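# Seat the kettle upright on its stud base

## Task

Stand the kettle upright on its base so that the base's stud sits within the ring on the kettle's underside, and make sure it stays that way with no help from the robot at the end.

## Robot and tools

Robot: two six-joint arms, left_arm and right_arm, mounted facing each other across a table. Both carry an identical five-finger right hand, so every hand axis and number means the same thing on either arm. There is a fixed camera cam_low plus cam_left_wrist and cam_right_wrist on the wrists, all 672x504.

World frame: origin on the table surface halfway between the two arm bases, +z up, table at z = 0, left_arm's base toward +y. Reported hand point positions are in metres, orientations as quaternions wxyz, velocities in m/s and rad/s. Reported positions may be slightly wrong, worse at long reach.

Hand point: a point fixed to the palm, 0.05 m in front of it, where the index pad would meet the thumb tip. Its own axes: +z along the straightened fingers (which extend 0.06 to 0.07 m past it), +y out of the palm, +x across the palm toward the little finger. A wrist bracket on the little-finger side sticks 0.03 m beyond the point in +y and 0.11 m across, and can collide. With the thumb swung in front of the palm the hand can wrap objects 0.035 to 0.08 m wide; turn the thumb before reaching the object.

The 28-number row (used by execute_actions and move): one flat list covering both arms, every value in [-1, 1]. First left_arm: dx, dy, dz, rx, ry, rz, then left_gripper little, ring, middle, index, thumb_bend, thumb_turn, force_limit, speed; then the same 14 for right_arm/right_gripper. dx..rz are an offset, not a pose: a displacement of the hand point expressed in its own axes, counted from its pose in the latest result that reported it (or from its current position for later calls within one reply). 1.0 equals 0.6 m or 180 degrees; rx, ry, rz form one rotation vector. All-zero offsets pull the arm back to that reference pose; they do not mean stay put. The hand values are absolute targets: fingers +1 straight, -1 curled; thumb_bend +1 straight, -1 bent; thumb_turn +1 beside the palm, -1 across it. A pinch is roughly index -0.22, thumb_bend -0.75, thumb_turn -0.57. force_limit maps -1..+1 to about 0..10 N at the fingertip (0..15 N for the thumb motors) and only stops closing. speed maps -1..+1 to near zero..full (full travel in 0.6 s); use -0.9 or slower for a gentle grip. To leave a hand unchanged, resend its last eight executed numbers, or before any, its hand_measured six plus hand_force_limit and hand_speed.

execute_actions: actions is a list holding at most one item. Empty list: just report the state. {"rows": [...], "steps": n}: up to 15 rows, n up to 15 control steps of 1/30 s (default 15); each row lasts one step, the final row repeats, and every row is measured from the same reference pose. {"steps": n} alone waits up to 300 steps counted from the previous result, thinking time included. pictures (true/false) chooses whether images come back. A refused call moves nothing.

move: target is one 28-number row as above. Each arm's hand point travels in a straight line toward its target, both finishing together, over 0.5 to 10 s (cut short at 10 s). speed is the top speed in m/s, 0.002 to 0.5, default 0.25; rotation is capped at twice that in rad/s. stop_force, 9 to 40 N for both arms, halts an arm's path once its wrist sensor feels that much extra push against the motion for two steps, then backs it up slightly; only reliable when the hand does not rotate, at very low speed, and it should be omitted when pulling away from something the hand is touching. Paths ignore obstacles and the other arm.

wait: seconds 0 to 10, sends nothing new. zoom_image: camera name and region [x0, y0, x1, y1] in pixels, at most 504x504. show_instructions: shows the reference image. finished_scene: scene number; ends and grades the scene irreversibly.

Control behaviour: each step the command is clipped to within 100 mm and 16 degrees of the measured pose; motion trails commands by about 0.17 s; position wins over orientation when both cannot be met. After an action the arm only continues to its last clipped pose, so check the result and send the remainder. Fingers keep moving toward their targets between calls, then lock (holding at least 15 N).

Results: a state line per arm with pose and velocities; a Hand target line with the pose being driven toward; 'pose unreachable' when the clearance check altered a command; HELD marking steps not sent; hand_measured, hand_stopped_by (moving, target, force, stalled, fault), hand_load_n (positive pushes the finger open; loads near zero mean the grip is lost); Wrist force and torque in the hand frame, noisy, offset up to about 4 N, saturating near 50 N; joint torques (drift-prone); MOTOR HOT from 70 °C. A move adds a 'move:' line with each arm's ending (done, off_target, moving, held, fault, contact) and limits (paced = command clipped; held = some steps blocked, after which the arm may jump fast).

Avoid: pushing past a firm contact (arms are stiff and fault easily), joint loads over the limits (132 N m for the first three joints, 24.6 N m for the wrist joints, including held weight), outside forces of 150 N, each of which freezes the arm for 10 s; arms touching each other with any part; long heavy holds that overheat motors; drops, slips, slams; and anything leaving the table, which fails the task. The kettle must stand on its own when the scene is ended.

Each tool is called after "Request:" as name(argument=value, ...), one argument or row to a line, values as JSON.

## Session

Request:
execute_actions(
  actions=[],
)

Scene clock: 0.00 s of 4800.00 s.
left_arm: end_effector_position=(+0.3012, +0.4579, +0.4723) hand_measured=(+1.000, +1.000, +1.000, +1.000, +1.000, +1.000) hand_load_n=(+0.0, +0.0, +0.0, +0.0, +0.0, +0.0) hand_stopped_by=(target, target, target, target, target, target) hand_force_limit=0.00 hand_speed=-0.80 end_effector_quat_wxyz=(-0.027, +0.302, +0.953, +0.001) end_effector_velocity=(+0.000, -0.000, -0.000) end_effector_angular_velocity=(+0.000, +0.001, +0.000) | right_arm: end_effector_position=(+0.1078, -0.2854, +0.4835) hand_measured=(+1.000, +1.000, +1.000, +1.000, +1.000, +1.000) hand_load_n=(+0.0, +0.0, +0.0, +0.0, +0.0, +0.0) hand_stopped_by=(target, target, target, target, target, target) hand_force_limit=0.00 hand_speed=-0.80 end_effector_quat_wxyz=(+0.021, -0.403, +0.915, -0.005) end_effector_velocity=(-0.000, -0.000, +0.000) end_effector_angular_velocity=(-0.000, +0.000, +0.001)
Joint positions: left_arm=[ 0.585 -1.731  1.371  1.976  1.601 -1.885] | right_arm=[-1.201 -1.741  1.33   1.941  1.585 -1.906]
Joint velocities: left_arm=[ 0.     0.002 -0.    -0.     0.001 -0.   ] | right_arm=[-0.     0.    -0.001  0.001  0.    -0.001]
Joint torques (N m, as the arm reports them, + toward a larger angle): no reading
Motor temperatures (°C, as the motors report them): left_arm=[30 30 30 37 38 38] | right_arm=[28 31 28 34 38 34]
Wrist force (N, on the end effector, along its own x y z axes, offset not removed): no reading
Wrist torque (N m, same axes, about the end effector's origin, offset not removed): no reading
Hand target (left_arm): +0.301, +0.458, +0.472; -0.027, +0.302, +0.953, +0.001
Hand target (right_arm): +0.108, -0.285, +0.484; +0.021, -0.403, +0.915, -0.005
camera_calibration (this result's frames):
cam_left_wrist: T_world_to_cam=[[0.706252, 0.707943, -0.00497277, -0.535718], [0.621416, -0.616535, 0.483454, -0.129995], [0.339192, -0.34453, -0.875356, 0.599427], [0, 0, 0, 1]] pos_world=[0.255812, 0.505632, 0.584894]
cam_right_wrist: T_world_to_cam=[[-0.692491, 0.720355, -0.0393087, 0.296854], [0.571501, 0.581017, 0.579487, -0.177689], [0.440275, 0.378825, -0.814033, 0.587374], [0, 0, 0, 1]] pos_world=[0.0485124, -0.333112, 0.592779]

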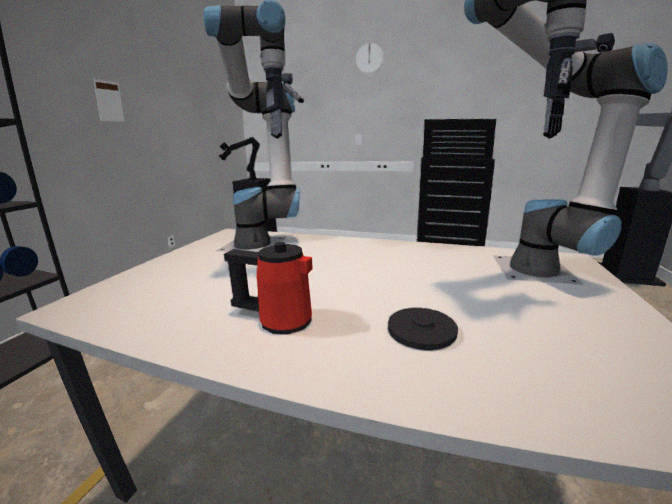

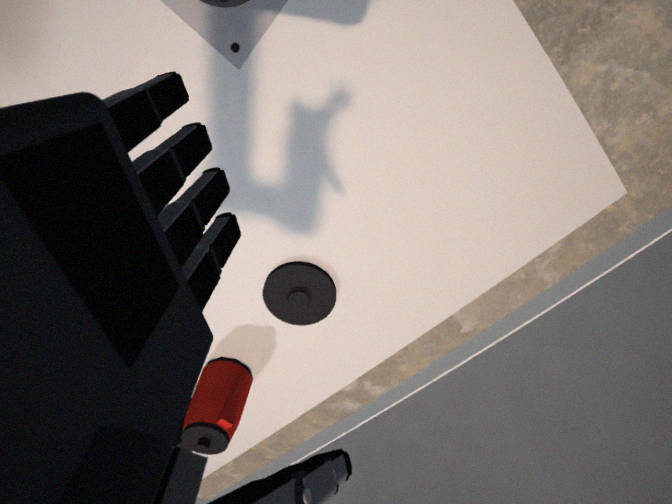

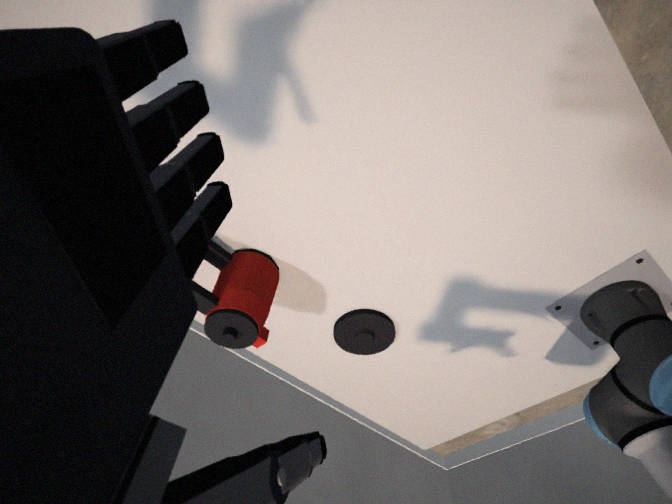

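Request:
move(
  target=[0,0,0,0,0,0,1,1,1,1,1,1,0,-0.8,-0.374,-0.328,0.619,0.202,-0.455,0.207,1,1,1,1,0,-1,0.6,0],
  speed=0.3,
)

Scene clock: 8.97 s of 4800.00 s.
left_arm: end_effector_position=(+0.3012, +0.4579, +0.4723) hand_measured=(+1.000, +1.000, +1.000, +1.000, +1.000, +1.000) hand_load_n=(+0.0, +0.0, +0.0, +0.0, +0.0, +0.0) hand_stopped_by=(target, target, target, target, target, target) hand_force_limit=0.00 hand_speed=-0.80 end_effector_quat_wxyz=(-0.027, +0.302, +0.953, +0.001) end_effector_velocity=(-0.000, -0.000, +0.000) end_effector_angular_velocity=(-0.000, +0.000, -0.001) | right_arm: end_effector_position=(+0.4205, -0.2501, +0.1253) hand_measured=(+1.000, +1.000, +1.000, +1.000, +0.000, -1.000) hand_load_n=(+0.0, +0.0, +0.0, +0.0, +0.0, +0.0) hand_stopped_by=(target, target, target, target, target, target) hand_force_limit=0.60 hand_speed=0.00 end_effector_quat_wxyz=(+0.706, -0.001, +0.708, -0.000) end_effector_velocity=(+0.001, +0.001, -0.001) end_effector_angular_velocity=(+0.001, -0.015, -0.002)
Joint positions: left_arm=[ 0.585 -1.731  1.371  1.976  1.601 -1.885] | right_arm=[-1.155 -1.255  2.501 -1.244  2.11  -1.572]
Joint velocities: left_arm=[-0.     0.    -0.001  0.     0.     0.001] | right_arm=[ 0.002  0.018  0.    -0.036  0.004 -0.008]
Joint torques (N m, as the arm reports them, + toward a larger angle): left_arm=[ -1.54  -8.98 -18.36   1.9   -0.07   0.11] | right_arm=[  7.08 -13.17 -19.66  -4.15   2.51  -1.37]
Motor temperatures (°C, as the motors report them): left_arm=[30 30 30 37 38 38] | right_arm=[28 31 28 34 38 34]
Wrist force (N, on the end effector, along its own x y z axes, offset not removed): left_arm=[1.7 0.5 -0.1] | right_arm=[0.7 -1.4 3.8]
Wrist torque (N m, same axes, about the end effector's origin, offset not removed): left_arm=[0.09 -0.09 0.16] | right_arm=[-0.41 -0.19 -0.03]
Hand target (left_arm): +0.301, +0.458, +0.472; -0.027, +0.302, +0.953, +0.001
Hand target (right_arm): +0.421, -0.250, +0.125; +0.707, -0.001, +0.707, -0.000
Off the commanded pose (left_arm): 0.000 m, 0 deg.
Off the commanded pose (right_arm): 0.000 m, 0 deg.
After step 90, 2.40 s passed at rest.
move: done
camera_calibration (this result's frames):
cam_left_wrist: T_world_to_cam=[[0.706252, 0.707943, -0.00497285, -0.535718], [0.621416, -0.616535, 0.483454, -0.129995], [0.339192, -0.34453, -0.875356, 0.599427], [0, 0, 0, 1]] pos_world=[0.255812, 0.505632, 0.584894]
cam_right_wrist: T_world_to_cam=[[0.014158, 0.998062, 0.0605939, 0.233745], [-0.548613, -0.0429102, 0.834975, 0.113645], [0.835957, -0.0450642, 0.546942, -0.298193], [0, 0, 0, 1]] pos_world=[0.308314, -0.241853, 0.0540401]

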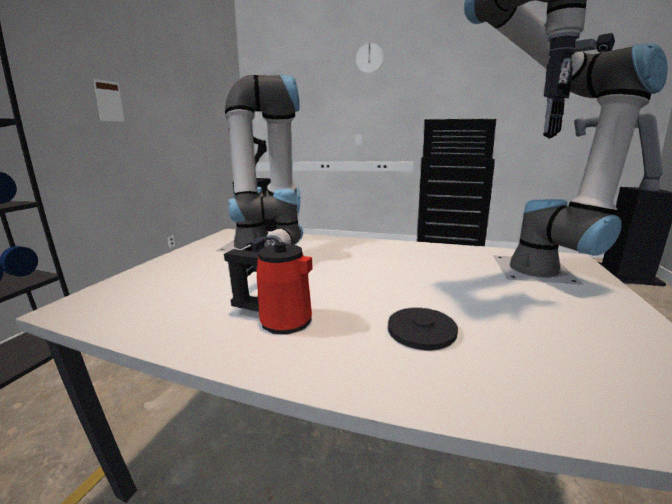

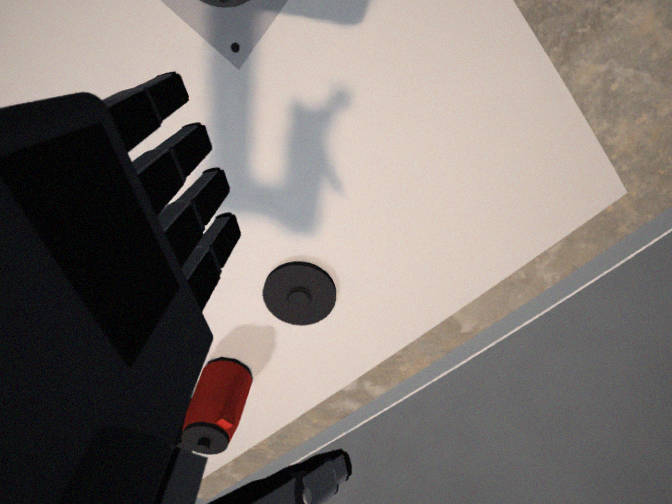

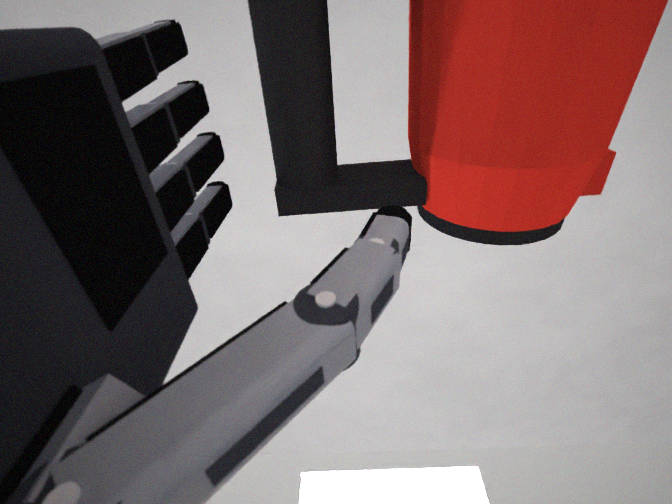

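Request:
move(
  target=[0,0,0,0,0,0,1,1,1,1,1,1,0,-0.8,0.025,0.008,0.06,0,0,0,1,1,1,1,0,-1,0.6,0],
  speed=0.1,
)

Request:
move(
  target=[0,0,0,0,0,0,1,1,1,1,1,1,0,-0.8,0,0,0.12,0,0,0,1,1,1,1,0,-1,0.6,0],
  speed=0.06,
)

Scene clock: 14.00 s of 4800.00 s.
left_arm: end_effector_position=(+0.3012, +0.4579, +0.4723) hand_measured=(+1.000, +1.000, +1.000, +1.000, +1.000, +1.000) hand_load_n=(+0.0, +0.0, +0.0, +0.0, +0.0, +0.0) hand_stopped_by=(target, target, target, target, target, target) hand_force_limit=0.00 hand_speed=-0.80 end_effector_quat_wxyz=(-0.027, +0.302, +0.953, +0.001) end_effector_velocity=(-0.000, +0.001, +0.000) end_effector_angular_velocity=(+0.000, -0.001, +0.000) | right_arm: end_effector_position=(+0.4563, -0.2454, +0.1103) hand_measured=(+1.000, +1.000, +1.000, +1.000, +0.000, -1.000) hand_load_n=(+0.0, +0.0, +0.0, +0.0, +0.0, +0.0) hand_stopped_by=(target, target, target, target, target, target) hand_force_limit=0.60 hand_speed=0.00 end_effector_quat_wxyz=(+0.706, -0.001, +0.708, -0.000) end_effector_velocity=(+0.001, +0.001, -0.001) end_effector_angular_velocity=(+0.000, +0.000, +0.001)
Joint positions: left_arm=[ 0.585 -1.731  1.371  1.976  1.601 -1.885] | right_arm=[-1.205 -1.17   2.435 -1.263  2.061 -1.572]
Joint velocities: left_arm=[-0.    -0.001 -0.     0.001 -0.001 -0.   ] | right_arm=[-0.001  0.004 -0.003 -0.001 -0.002  0.   ]
Joint torques (N m, as the arm reports them, + toward a larger angle): left_arm=[ -1.05  -8.63 -18.     1.95   0.05  -0.06] | right_arm=[ -6.68 -18.93 -19.38  -3.42  -2.19   1.18]
Motor temperatures (°C, as the motors report them): left_arm=[30 30 30 37 38 38] | right_arm=[28 31 28 34 38 34]
Wrist force (N, on the end effector, along its own x y z axes, offset not removed): left_arm=[0.2 1.5 0.1] | right_arm=[0.9 -3.1 2.0]
Wrist torque (N m, same axes, about the end effector's origin, offset not removed): left_arm=[0.24 0.02 0.13] | right_arm=[-0.52 -0.19 -0.09]
Hand target (left_arm): +0.301, +0.458, +0.472; -0.027, +0.302, +0.953, +0.001
Hand target (right_arm): +0.456, -0.245, +0.110; +0.706, -0.001, +0.708, -0.000
Off the commanded pose (left_arm): 0.000 m, 0 deg.
Off the commanded pose (right_arm): 0.000 m, 0 deg.
After step 90, 1.10 s passed at rest.
move: done
camera_calibration (this result's frames):
cam_left_wrist: T_world_to_cam=[[0.706252, 0.707943, -0.00497283, -0.535718], [0.621415, -0.616535, 0.483454, -0.129995], [0.339192, -0.34453, -0.875356, 0.599427], [0, 0, 0, 1]] pos_world=[0.255812, 0.505632, 0.584894]
cam_right_wrist: T_world_to_cam=[[0.0141692, 0.998062, 0.0605879, 0.229367], [-0.548617, -0.0428989, 0.834973, 0.145979], [0.835954, -0.0450704, 0.546946, -0.319692], [0, 0, 0, 1]] pos_world=[0.344085, -0.237069, 0.0390688]

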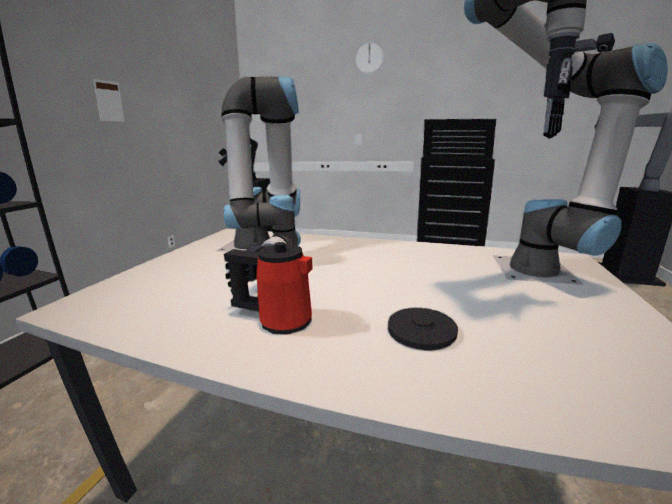

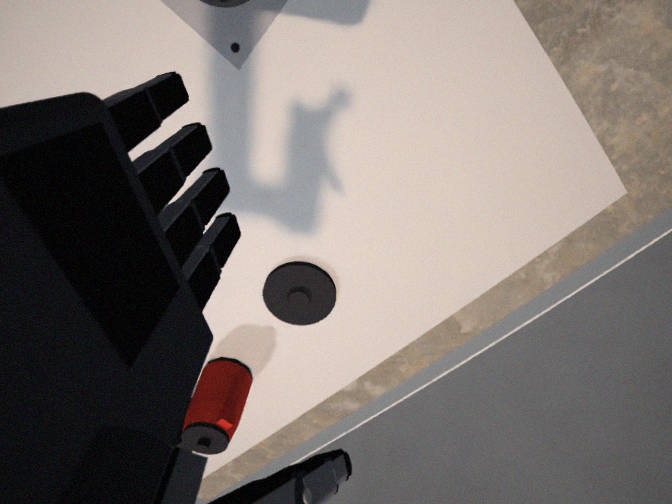

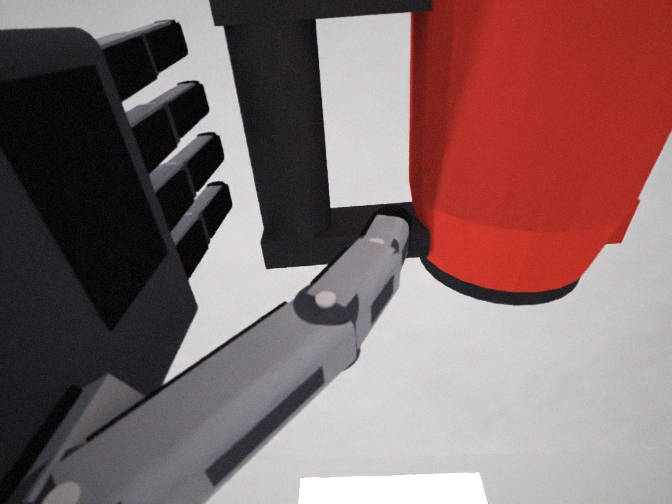

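Scene clock: 15.63 s of 4800.00 s.
left_arm: end_effector_position=(+0.3012, +0.4579, +0.4723) hand_measured=(+1.000, +1.000, +1.000, +1.000, +1.000, +1.000) hand_load_n=(+0.0, +0.0, +0.0, +0.0, +0.0, +0.0) hand_stopped_by=(target, target, target, target, target, target) hand_force_limit=0.00 hand_speed=-0.80 end_effector_quat_wxyz=(-0.027, +0.302, +0.953, +0.001) end_effector_velocity=(+0.000, -0.000, +0.000) end_effector_angular_velocity=(-0.003, -0.002, +0.000) | right_arm: end_effector_position=(+0.5280, -0.2453, +0.1102) hand_measured=(+1.000, +1.000, +1.000, +1.000, +0.000, -1.000) hand_load_n=(+0.0, +0.0, +0.0, +0.0, +0.0, +0.0) hand_stopped_by=(target, target, target, target, target, target) hand_force_limit=0.60 hand_speed=0.00 end_effector_quat_wxyz=(+0.706, -0.001, +0.708, -0.000) end_effector_velocity=(+0.002, -0.001, -0.001) end_effector_angular_velocity=(-0.000, +0.002, -0.001)
Joint positions: left_arm=[ 0.585 -1.731  1.371  1.976  1.601 -1.885] | right_arm=[-1.304 -1.111  2.298 -1.185  1.962 -1.572]
Joint velocities: left_arm=[ 0.    -0.001 -0.    -0.002 -0.    -0.   ] | right_arm=[-0.003  0.002 -0.004  0.004 -0.002  0.001]
Joint torques (N m, as the arm reports them, + toward a larger angle): left_arm=[ -1.07  -8.84 -17.78   1.9    0.02   0.09] | right_arm=[ -7.56 -20.49 -18.22   0.83  -2.08  -0.73]
Motor temperatures (°C, as the motors report them): left_arm=[30 30 30 37 38 38] | right_arm=[28 31 28 34 38 34]
Wrist force (N, on the end effector, along its own x y z axes, offset not removed): left_arm=[1.5 1.6 0.0] | right_arm=[0.9 -2.2 1.5]
Wrist torque (N m, same axes, about the end effector's origin, offset not removed): left_arm=[0.23 -0.15 0.24] | right_arm=[-0.53 -0.26 -0.14]
Hand target (left_arm): +0.301, +0.458, +0.472; -0.027, +0.302, +0.953, +0.001
Hand target (right_arm): +0.528, -0.245, +0.110; +0.706, -0.001, +0.708, -0.000
Off the commanded pose (left_arm): 0.000 m, 0 deg.
Off the commanded pose (right_arm): 0.000 m, 0 deg.
move: done
camera_calibration (this result's frames):
cam_left_wrist: T_world_to_cam=[[0.706252, 0.707943, -0.00497267, -0.535718], [0.621416, -0.616535, 0.483454, -0.129995], [0.339192, -0.34453, -0.875356, 0.599427], [0, 0, 0, 1]] pos_world=[0.255812, 0.505632, 0.584894]
cam_right_wrist: T_world_to_cam=[[0.0141749, 0.998065, 0.0605413, 0.22831], [-0.548636, -0.0428558, 0.834962, 0.185452], [0.835941, -0.0450507, 0.546967, -0.379634], [0, 0, 0, 1]] pos_world=[0.415861, -0.237023, 0.0389799]

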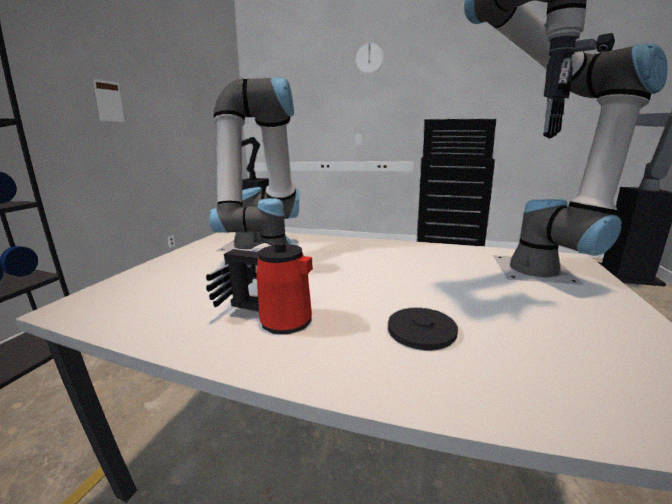

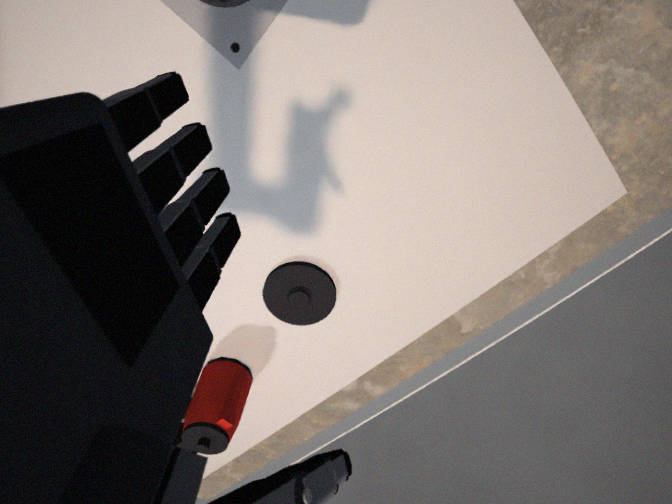

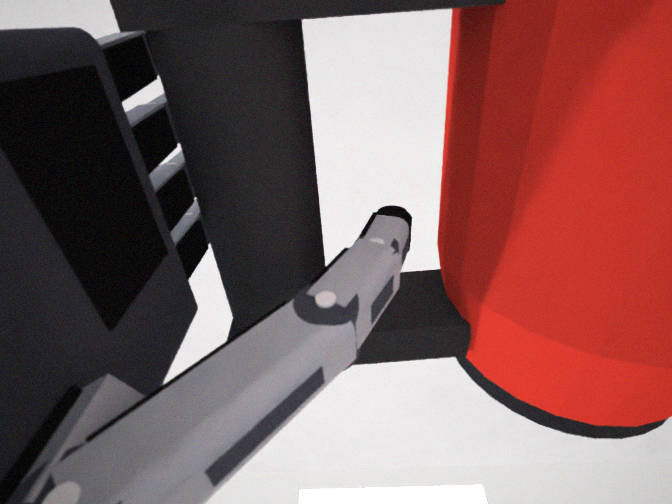

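Request:
move(
  target=[0,0,0,0,0,0,1,1,1,1,1,1,0,-0.8,-0.007,0.01,0.02,0,0,0,1,1,1,1,0,-1,0.6,0],
  speed=0.03,
)

Request:
move(
  target=[0,0,0,0,0,0,1,1,1,1,1,1,0,-0.8,0,0,0,0,0,0,-1,-1,-1,-1,-1,-1,1,-0.4],
)

Request:
move(
  target=[0,0,0,0,0,0,1,1,1,1,1,1,0,-0.8,-0.1,0.03,0,0,0,0,-1,-1,-1,-1,-1,-1,1,-0.4],
  speed=0.08,
)

Request:
move(
  target=[0,0,0,0,0,0,1,1,1,1,1,1,0,-0.8,0,0.47,-0.05,0,0,0.022,-1,-1,-1,-1,-1,-1,1,-0.4],
  speed=0.15,
)

Request:
zoom_image(
  camera="cam_low",
  region=[355,220,495,360],
)

Request:
zoom_image(
  camera="cam_left_wrist",
  region=[220,240,380,420],
)

Scene clock: 24.23 s of 4800.00 s.
left_arm: end_effector_position=(+0.3012, +0.4579, +0.4723) hand_measured=(+1.000, +1.000, +1.000, +1.000, +1.000, +1.000) hand_load_n=(+0.0, +0.0, +0.0, +0.0, +0.0, +0.0) hand_stopped_by=(target, target, target, target, target, target) hand_force_limit=0.00 hand_speed=-0.80 end_effector_quat_wxyz=(-0.027, +0.302, +0.953, +0.001) end_effector_velocity=(+0.000, +0.000, +0.000) end_effector_angular_velocity=(+0.000, -0.001, +0.000) | right_arm: end_effector_position=(+0.5398, -0.2394, +0.1143) hand_measured=(+1.000, +1.000, +1.000, +1.000, +0.000, -1.000) hand_load_n=(+0.0, +0.0, +0.0, +0.0, +0.0, +0.0) hand_stopped_by=(target, target, target, target, target, target) hand_force_limit=0.60 hand_speed=0.00 end_effector_quat_wxyz=(+0.706, -0.001, +0.708, -0.000) end_effector_velocity=(+0.002, +0.001, +0.001) end_effector_angular_velocity=(+0.000, +0.000, +0.001)
Joint positions: left_arm=[ 0.585 -1.731  1.371  1.976  1.601 -1.885] | right_arm=[-1.301 -1.106  2.26  -1.152  1.964 -1.572]
Joint velocities: left_arm=[-0.    -0.    -0.     0.    -0.001 -0.   ] | right_arm=[ 0.001  0.001 -0.008  0.007  0.001  0.   ]
Joint torques (N m, as the arm reports them, + toward a larger angle): left_arm=[ -1.64  -8.87 -18.43   1.94  -0.1    0.1 ] | right_arm=[  8.05 -21.6  -21.4    0.91   2.05  -1.32]
Motor temperatures (°C, as the motors report them): left_arm=[30 30 30 37 38 38] | right_arm=[28 31 28 34 38 34]
Wrist force (N, on the end effector, along its own x y z axes, offset not removed): left_arm=[1.7 1.8 1.1] | right_arm=[1.0 -1.7 2.2]
Wrist torque (N m, same axes, about the end effector's origin, offset not removed): left_arm=[0.13 -0.33 0.17] | right_arm=[-0.20 -0.30 -0.03]
Hand target (left_arm): +0.301, +0.458, +0.472; -0.027, +0.302, +0.953, +0.001
Hand target (right_arm): +0.540, -0.239, +0.114; +0.706, -0.001, +0.708, -0.000
Off the commanded pose (left_arm): 0.000 m, 0 deg.
Off the commanded pose (right_arm): 0.000 m, 0 deg.
After step 90, 4.80 s passed at rest.
move: done
camera_calibration (this result's frames):
cam_left_wrist: T_world_to_cam=[[0.706252, 0.707943, -0.00497278, -0.535718], [0.621416, -0.616535, 0.483454, -0.129995], [0.339192, -0.34453, -0.875356, 0.599427], [0, 0, 0, 1]] pos_world=[0.255812, 0.505632, 0.584894]
cam_right_wrist: T_world_to_cam=[[0.0141848, 0.998065, 0.0605395, 0.222014], [-0.548638, -0.0428487, 0.834961, 0.188737], [0.835939, -0.045058, 0.546969, -0.391449], [0, 0, 0, 1]] pos_world=[0.427626, -0.231135, 0.0430819]

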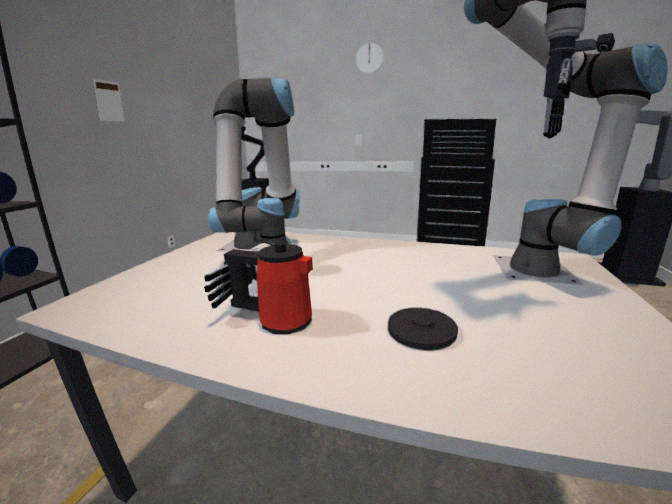

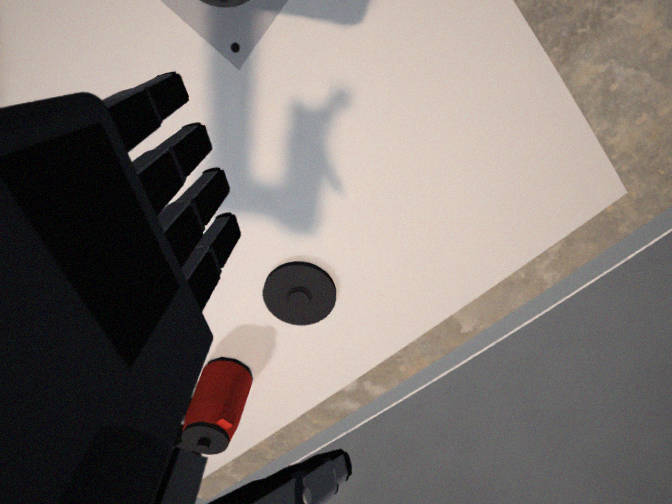

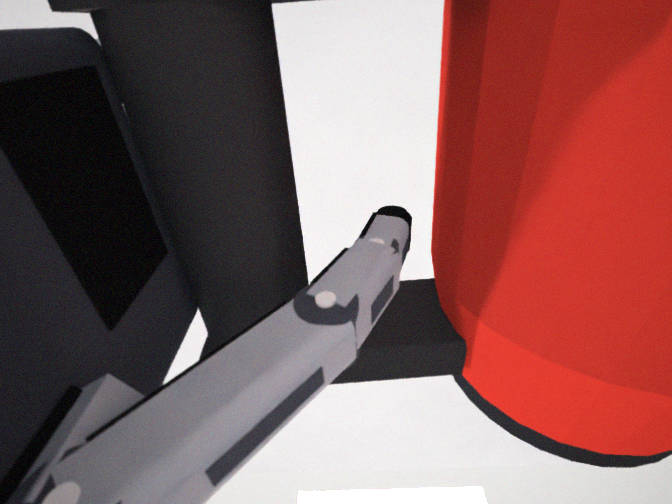

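Scene clock: 25.97 s of 4800.00 s.
left_arm: end_effector_position=(+0.3012, +0.4579, +0.4723) hand_measured=(+1.000, +1.000, +1.000, +1.000, +1.000, +1.000) hand_load_n=(+0.0, +0.0, +0.0, +0.0, +0.0, +0.0) hand_stopped_by=(target, target, target, target, target, target) hand_force_limit=0.00 hand_speed=-0.80 end_effector_quat_wxyz=(-0.027, +0.302, +0.953, +0.001) end_effector_velocity=(+0.000, -0.000, -0.000) end_effector_angular_velocity=(+0.001, +0.001, -0.000) | right_arm: end_effector_position=(+0.5398, -0.2394, +0.1144) hand_measured=(-0.458, -0.426, -0.250, -0.258, -0.774, -1.000) hand_load_n=(+10.5, +5.5, +9.5, +9.0, +16.0, +4.5) hand_stopped_by=(force, force, force, force, force, target) hand_force_limit=1.00 hand_speed=-0.40 end_effector_quat_wxyz=(+0.707, -0.001, +0.708, -0.000) end_effector_velocity=(-0.000, +0.001, +0.001) end_effector_angular_velocity=(+0.001, -0.001, +0.002)
Joint positions: left_arm=[ 0.585 -1.731  1.371  1.976  1.601 -1.885] | right_arm=[-1.301 -1.106  2.26  -1.152  1.964 -1.572]
Joint velocities: left_arm=[ 0.     0.002 -0.001  0.     0.     0.   ] | right_arm=[ 0.002 -0.    -0.001  0.     0.     0.   ]
Joint torques (N m, as the arm reports them, + toward a larger angle): left_arm=[ -1.21  -9.04 -18.     1.9    0.01   0.  ] | right_arm=[ -3.6  -30.3   -2.33   2.96   0.28   0.37]
Motor temperatures (°C, as the motors report them): left_arm=[30 30 30 37 38 38] | right_arm=[28 31 28 34 38 34]
Wrist force (N, on the end effector, along its own x y z axes, offset not removed): left_arm=[2.2 0.2 1.9] | right_arm=[-7.0 0.5 6.1]
Wrist torque (N m, same axes, about the end effector's origin, offset not removed): left_arm=[-0.10 -0.31 0.12] | right_arm=[-0.36 -1.17 0.48]
Hand target (left_arm): +0.301, +0.458, +0.472; -0.027, +0.302, +0.953, +0.001
Hand target (right_arm): +0.540, -0.239, +0.114; +0.706, -0.001, +0.708, -0.000
Off the commanded pose (left_arm): 0.000 m, 0 deg.
Off the commanded pose (right_arm): 0.000 m, 0 deg.
move: done
camera_calibration (this result's frames):
cam_left_wrist: T_world_to_cam=[[0.706252, 0.707943, -0.00497289, -0.535718], [0.621416, -0.616535, 0.483454, -0.129995], [0.339192, -0.34453, -0.875356, 0.599427], [0, 0, 0, 1]] pos_world=[0.255812, 0.505632, 0.584894]
cam_right_wrist: T_world_to_cam=[[0.0141695, 0.998061, 0.0606011, 0.222001], [-0.548803, -0.0428997, 0.83485, 0.188783], [0.835831, -0.0450875, 0.547132, -0.391446], [0, 0, 0, 1]] pos_world=[0.427642, -0.231121, 0.0431131]

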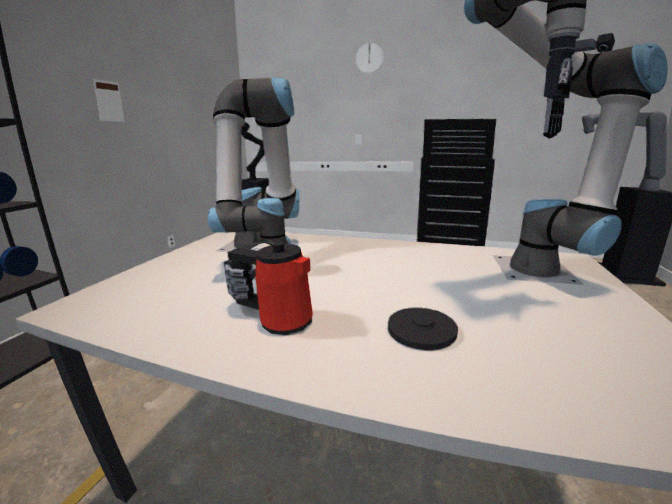

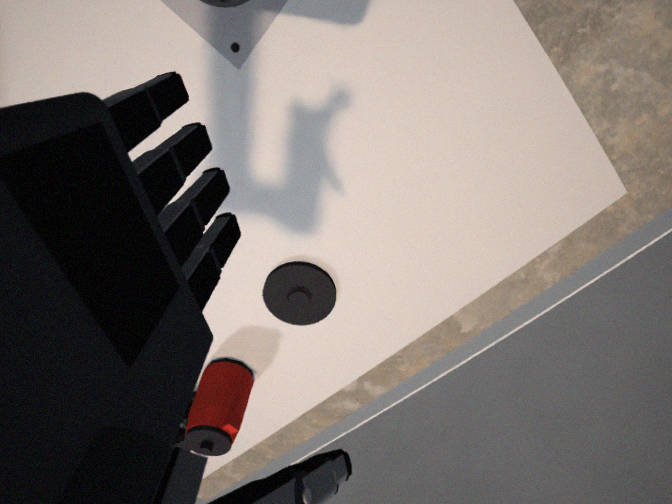

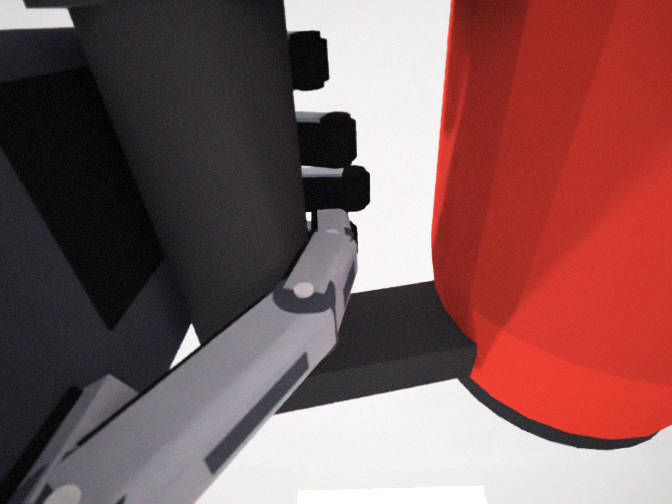

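Scene clock: 27.20 s of 4800.00 s.
left_arm: end_effector_position=(+0.3012, +0.4579, +0.4723) hand_measured=(+1.000, +1.000, +1.000, +1.000, +1.000, +1.000) hand_load_n=(+0.0, +0.0, +0.0, +0.0, +0.0, +0.0) hand_stopped_by=(target, target, target, target, target, target) hand_force_limit=0.00 hand_speed=-0.80 end_effector_quat_wxyz=(-0.027, +0.302, +0.953, +0.001) end_effector_velocity=(-0.000, -0.000, -0.000) end_effector_angular_velocity=(+0.000, +0.001, +0.000) | right_arm: end_effector_position=(+0.5398, -0.2215, +0.1741) hand_measured=(-0.460, -0.426, -0.250, -0.258, -0.774, -1.000) hand_load_n=(+0.0, +1.0, +11.0, +10.0, +14.5, +0.5) hand_stopped_by=(force, force, force, force, force, target) hand_force_limit=1.00 hand_speed=-0.40 end_effector_quat_wxyz=(+0.707, -0.001, +0.708, -0.000) end_effector_velocity=(+0.000, -0.000, +0.002) end_effector_angular_velocity=(+0.000, +0.002, -0.001)
Joint positions: left_arm=[ 0.585 -1.731  1.371  1.976  1.601 -1.885] | right_arm=[-1.255 -1.242  2.201 -0.958  2.01  -1.572]
Joint velocities: left_arm=[-0.     0.     0.     0.     0.001 -0.   ] | right_arm=[ 0.001 -0.005 -0.002  0.009  0.002  0.001]
Joint torques (N m, as the arm reports them, + toward a larger angle): left_arm=[ -1.26  -8.67 -18.31   1.9   -0.04   0.04] | right_arm=[  6.28 -34.98 -27.03  -0.61   2.35   2.05]
Motor temperatures (°C, as the motors report them): left_arm=[30 30 30 37 38 38] | right_arm=[28 31 28 34 38 34]
Wrist force (N, on the end effector, along its own x y z axes, offset not removed): left_arm=[1.4 2.3 0.3] | right_arm=[6.4 1.1 1.0]
Wrist torque (N m, same axes, about the end effector's origin, offset not removed): left_arm=[0.24 -0.17 0.16] | right_arm=[0.19 -0.22 -0.49]
Hand target (left_arm): +0.301, +0.458, +0.472; -0.027, +0.302, +0.953, +0.001
Hand target (right_arm): +0.540, -0.221, +0.174; +0.707, -0.001, +0.708, -0.000
Off the commanded pose (left_arm): 0.000 m, 0 deg.
Off the commanded pose (right_arm): 0.000 m, 0 deg.
move: done
camera_calibration (this result's frames):
cam_left_wrist: T_world_to_cam=[[0.706252, 0.707943, -0.00497287, -0.535718], [0.621416, -0.616535, 0.483454, -0.129995], [0.339192, -0.34453, -0.875356, 0.599427], [0, 0, 0, 1]] pos_world=[0.255812, 0.505632, 0.584894]
cam_right_wrist: T_world_to_cam=[[0.014132, 0.998061, 0.0606138, 0.200481], [-0.548887, -0.0429264, 0.834793, 0.139723], [0.835777, -0.0450675, 0.547217, -0.423334], [0, 0, 0, 1]] pos_world=[0.427672, -0.213173, 0.102863]

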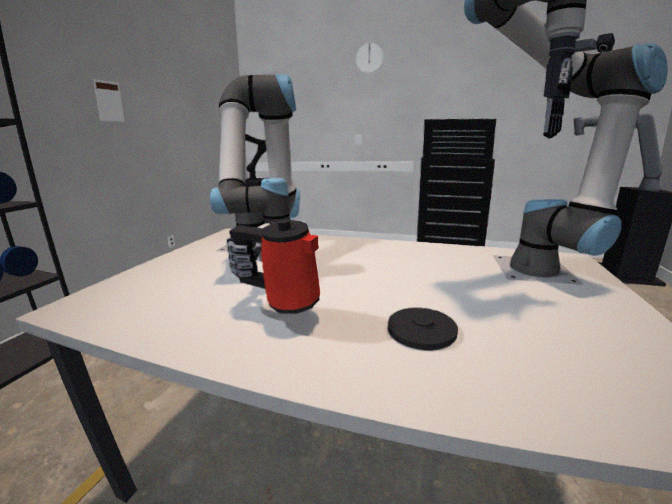

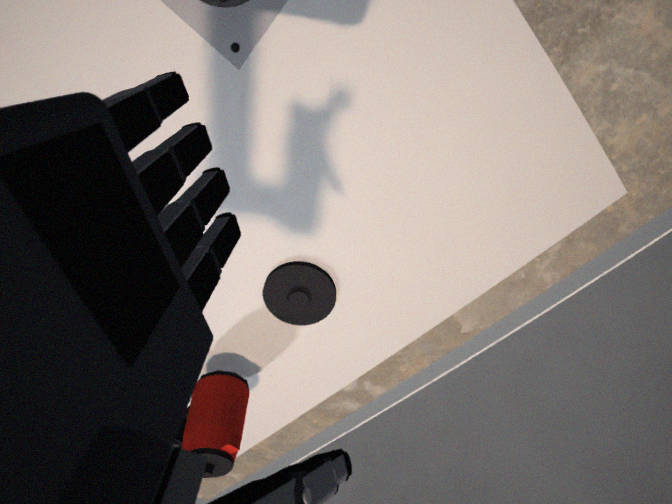

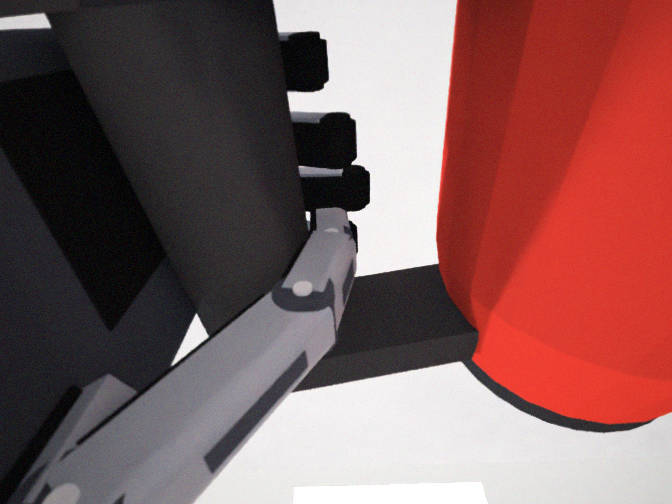

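Scene clock: 29.67 s of 4800.00 s.
left_arm: end_effector_position=(+0.3012, +0.4579, +0.4723) hand_measured=(+1.000, +1.000, +1.000, +1.000, +1.000, +1.000) hand_load_n=(+0.0, +0.0, +0.0, +0.0, +0.0, +0.0) hand_stopped_by=(target, target, target, target, target, target) hand_force_limit=0.00 hand_speed=-0.80 end_effector_quat_wxyz=(-0.027, +0.302, +0.953, +0.001) end_effector_velocity=(+0.000, -0.000, -0.000) end_effector_angular_velocity=(-0.000, -0.000, +0.000) | right_arm: end_effector_position=(+0.5095, +0.0603, +0.1741) hand_measured=(-0.460, -0.426, -0.250, -0.258, -0.774, -1.000) hand_load_n=(+0.0, +1.0, +11.0, +10.0, +14.5, +0.5) hand_stopped_by=(force, force, force, force, force, target) hand_force_limit=1.00 hand_speed=-0.40 end_effector_quat_wxyz=(+0.706, +0.023, +0.707, +0.024) end_effector_velocity=(+0.001, +0.001, +0.000) end_effector_angular_velocity=(+0.003, +0.001, -0.002)
Joint positions: left_arm=[ 0.585 -1.731  1.371  1.976  1.601 -1.885] | right_arm=[-0.752 -0.84   1.497 -0.655  2.513 -1.502]
Joint velocities: left_arm=[-0.    -0.     0.    -0.001 -0.    -0.   ] | right_arm=[ 0.001  0.004 -0.009  0.006  0.003  0.004]
Joint torques (N m, as the arm reports them, + toward a larger angle): left_arm=[ -0.84  -8.17 -17.72   2.01   0.03   0.03] | right_arm=[  6.05 -44.56 -32.15  -0.3    2.67   1.85]
Motor temperatures (°C, as the motors report them): left_arm=[30 30 30 37 38 38] | right_arm=[28 31 28 34 38 34]
Wrist force (N, on the end effector, along its own x y z axes, offset not removed): left_arm=[0.1 0.8 1.5] | right_arm=[6.5 -2.0 4.6]
Wrist torque (N m, same axes, about the end effector's origin, offset not removed): left_arm=[-0.02 0.01 -0.06] | right_arm=[-0.41 -0.34 -0.58]
Hand target (left_arm): +0.301, +0.458, +0.472; -0.027, +0.302, +0.953, +0.001
Hand target (right_arm): +0.509, +0.061, +0.174; +0.706, +0.023, +0.707, +0.024
Off the commanded pose (left_arm): 0.000 m, 0 deg.
Off the commanded pose (right_arm): 0.001 m, 0 deg.
move: done
camera_calibration (this result's frames):
cam_left_wrist: T_world_to_cam=[[0.706252, 0.707943, -0.00497287, -0.535718], [0.621415, -0.616535, 0.483454, -0.129995], [0.339192, -0.344531, -0.875356, 0.599427], [0, 0, 0, 1]] pos_world=[0.255812, 0.505632, 0.584894]
cam_right_wrist: T_world_to_cam=[[0.0141295, 0.99149, 0.129416, -0.0918799], [-0.548879, -0.100494, 0.829839, 0.139458], [0.835782, -0.0827588, 0.542788, -0.382212], [0, 0, 0, 1]] pos_world=[0.397289, 0.0734812, 0.103624]

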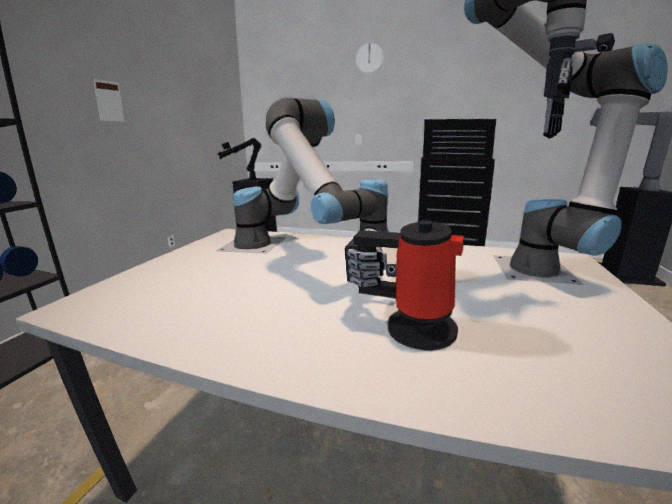

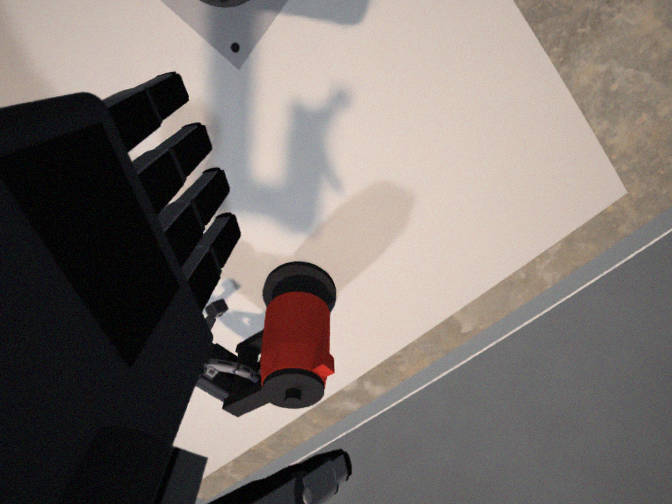

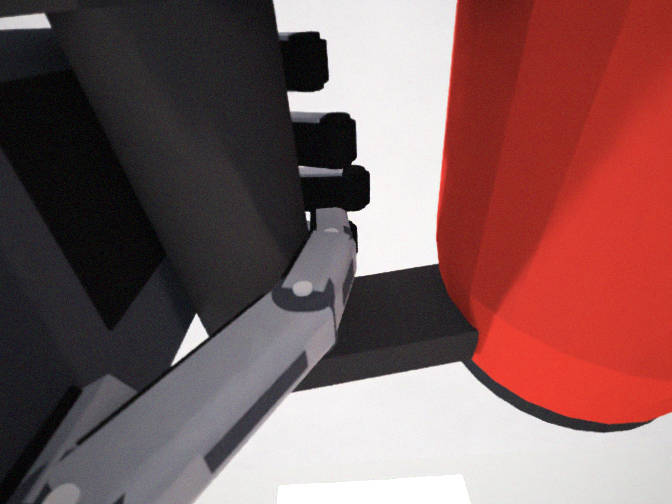

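Region (355, 220, 495, 360) of cam_low's 672x504 image, scaled by 3.600, with more detail than that image has.

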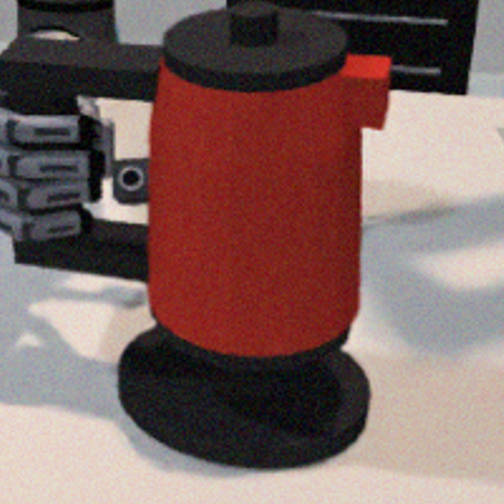

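Region (220, 240, 380, 420) of cam_left_wrist's 672x504 image, scaled by 2.800, with more detail than that image has.

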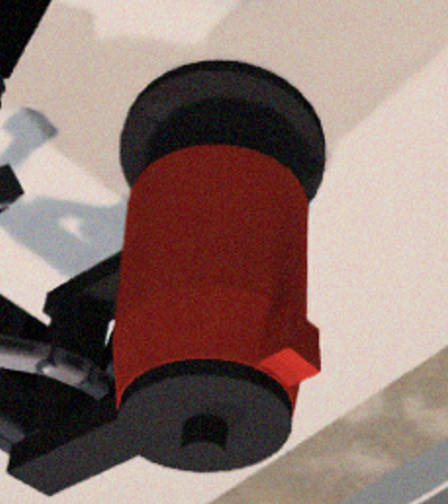

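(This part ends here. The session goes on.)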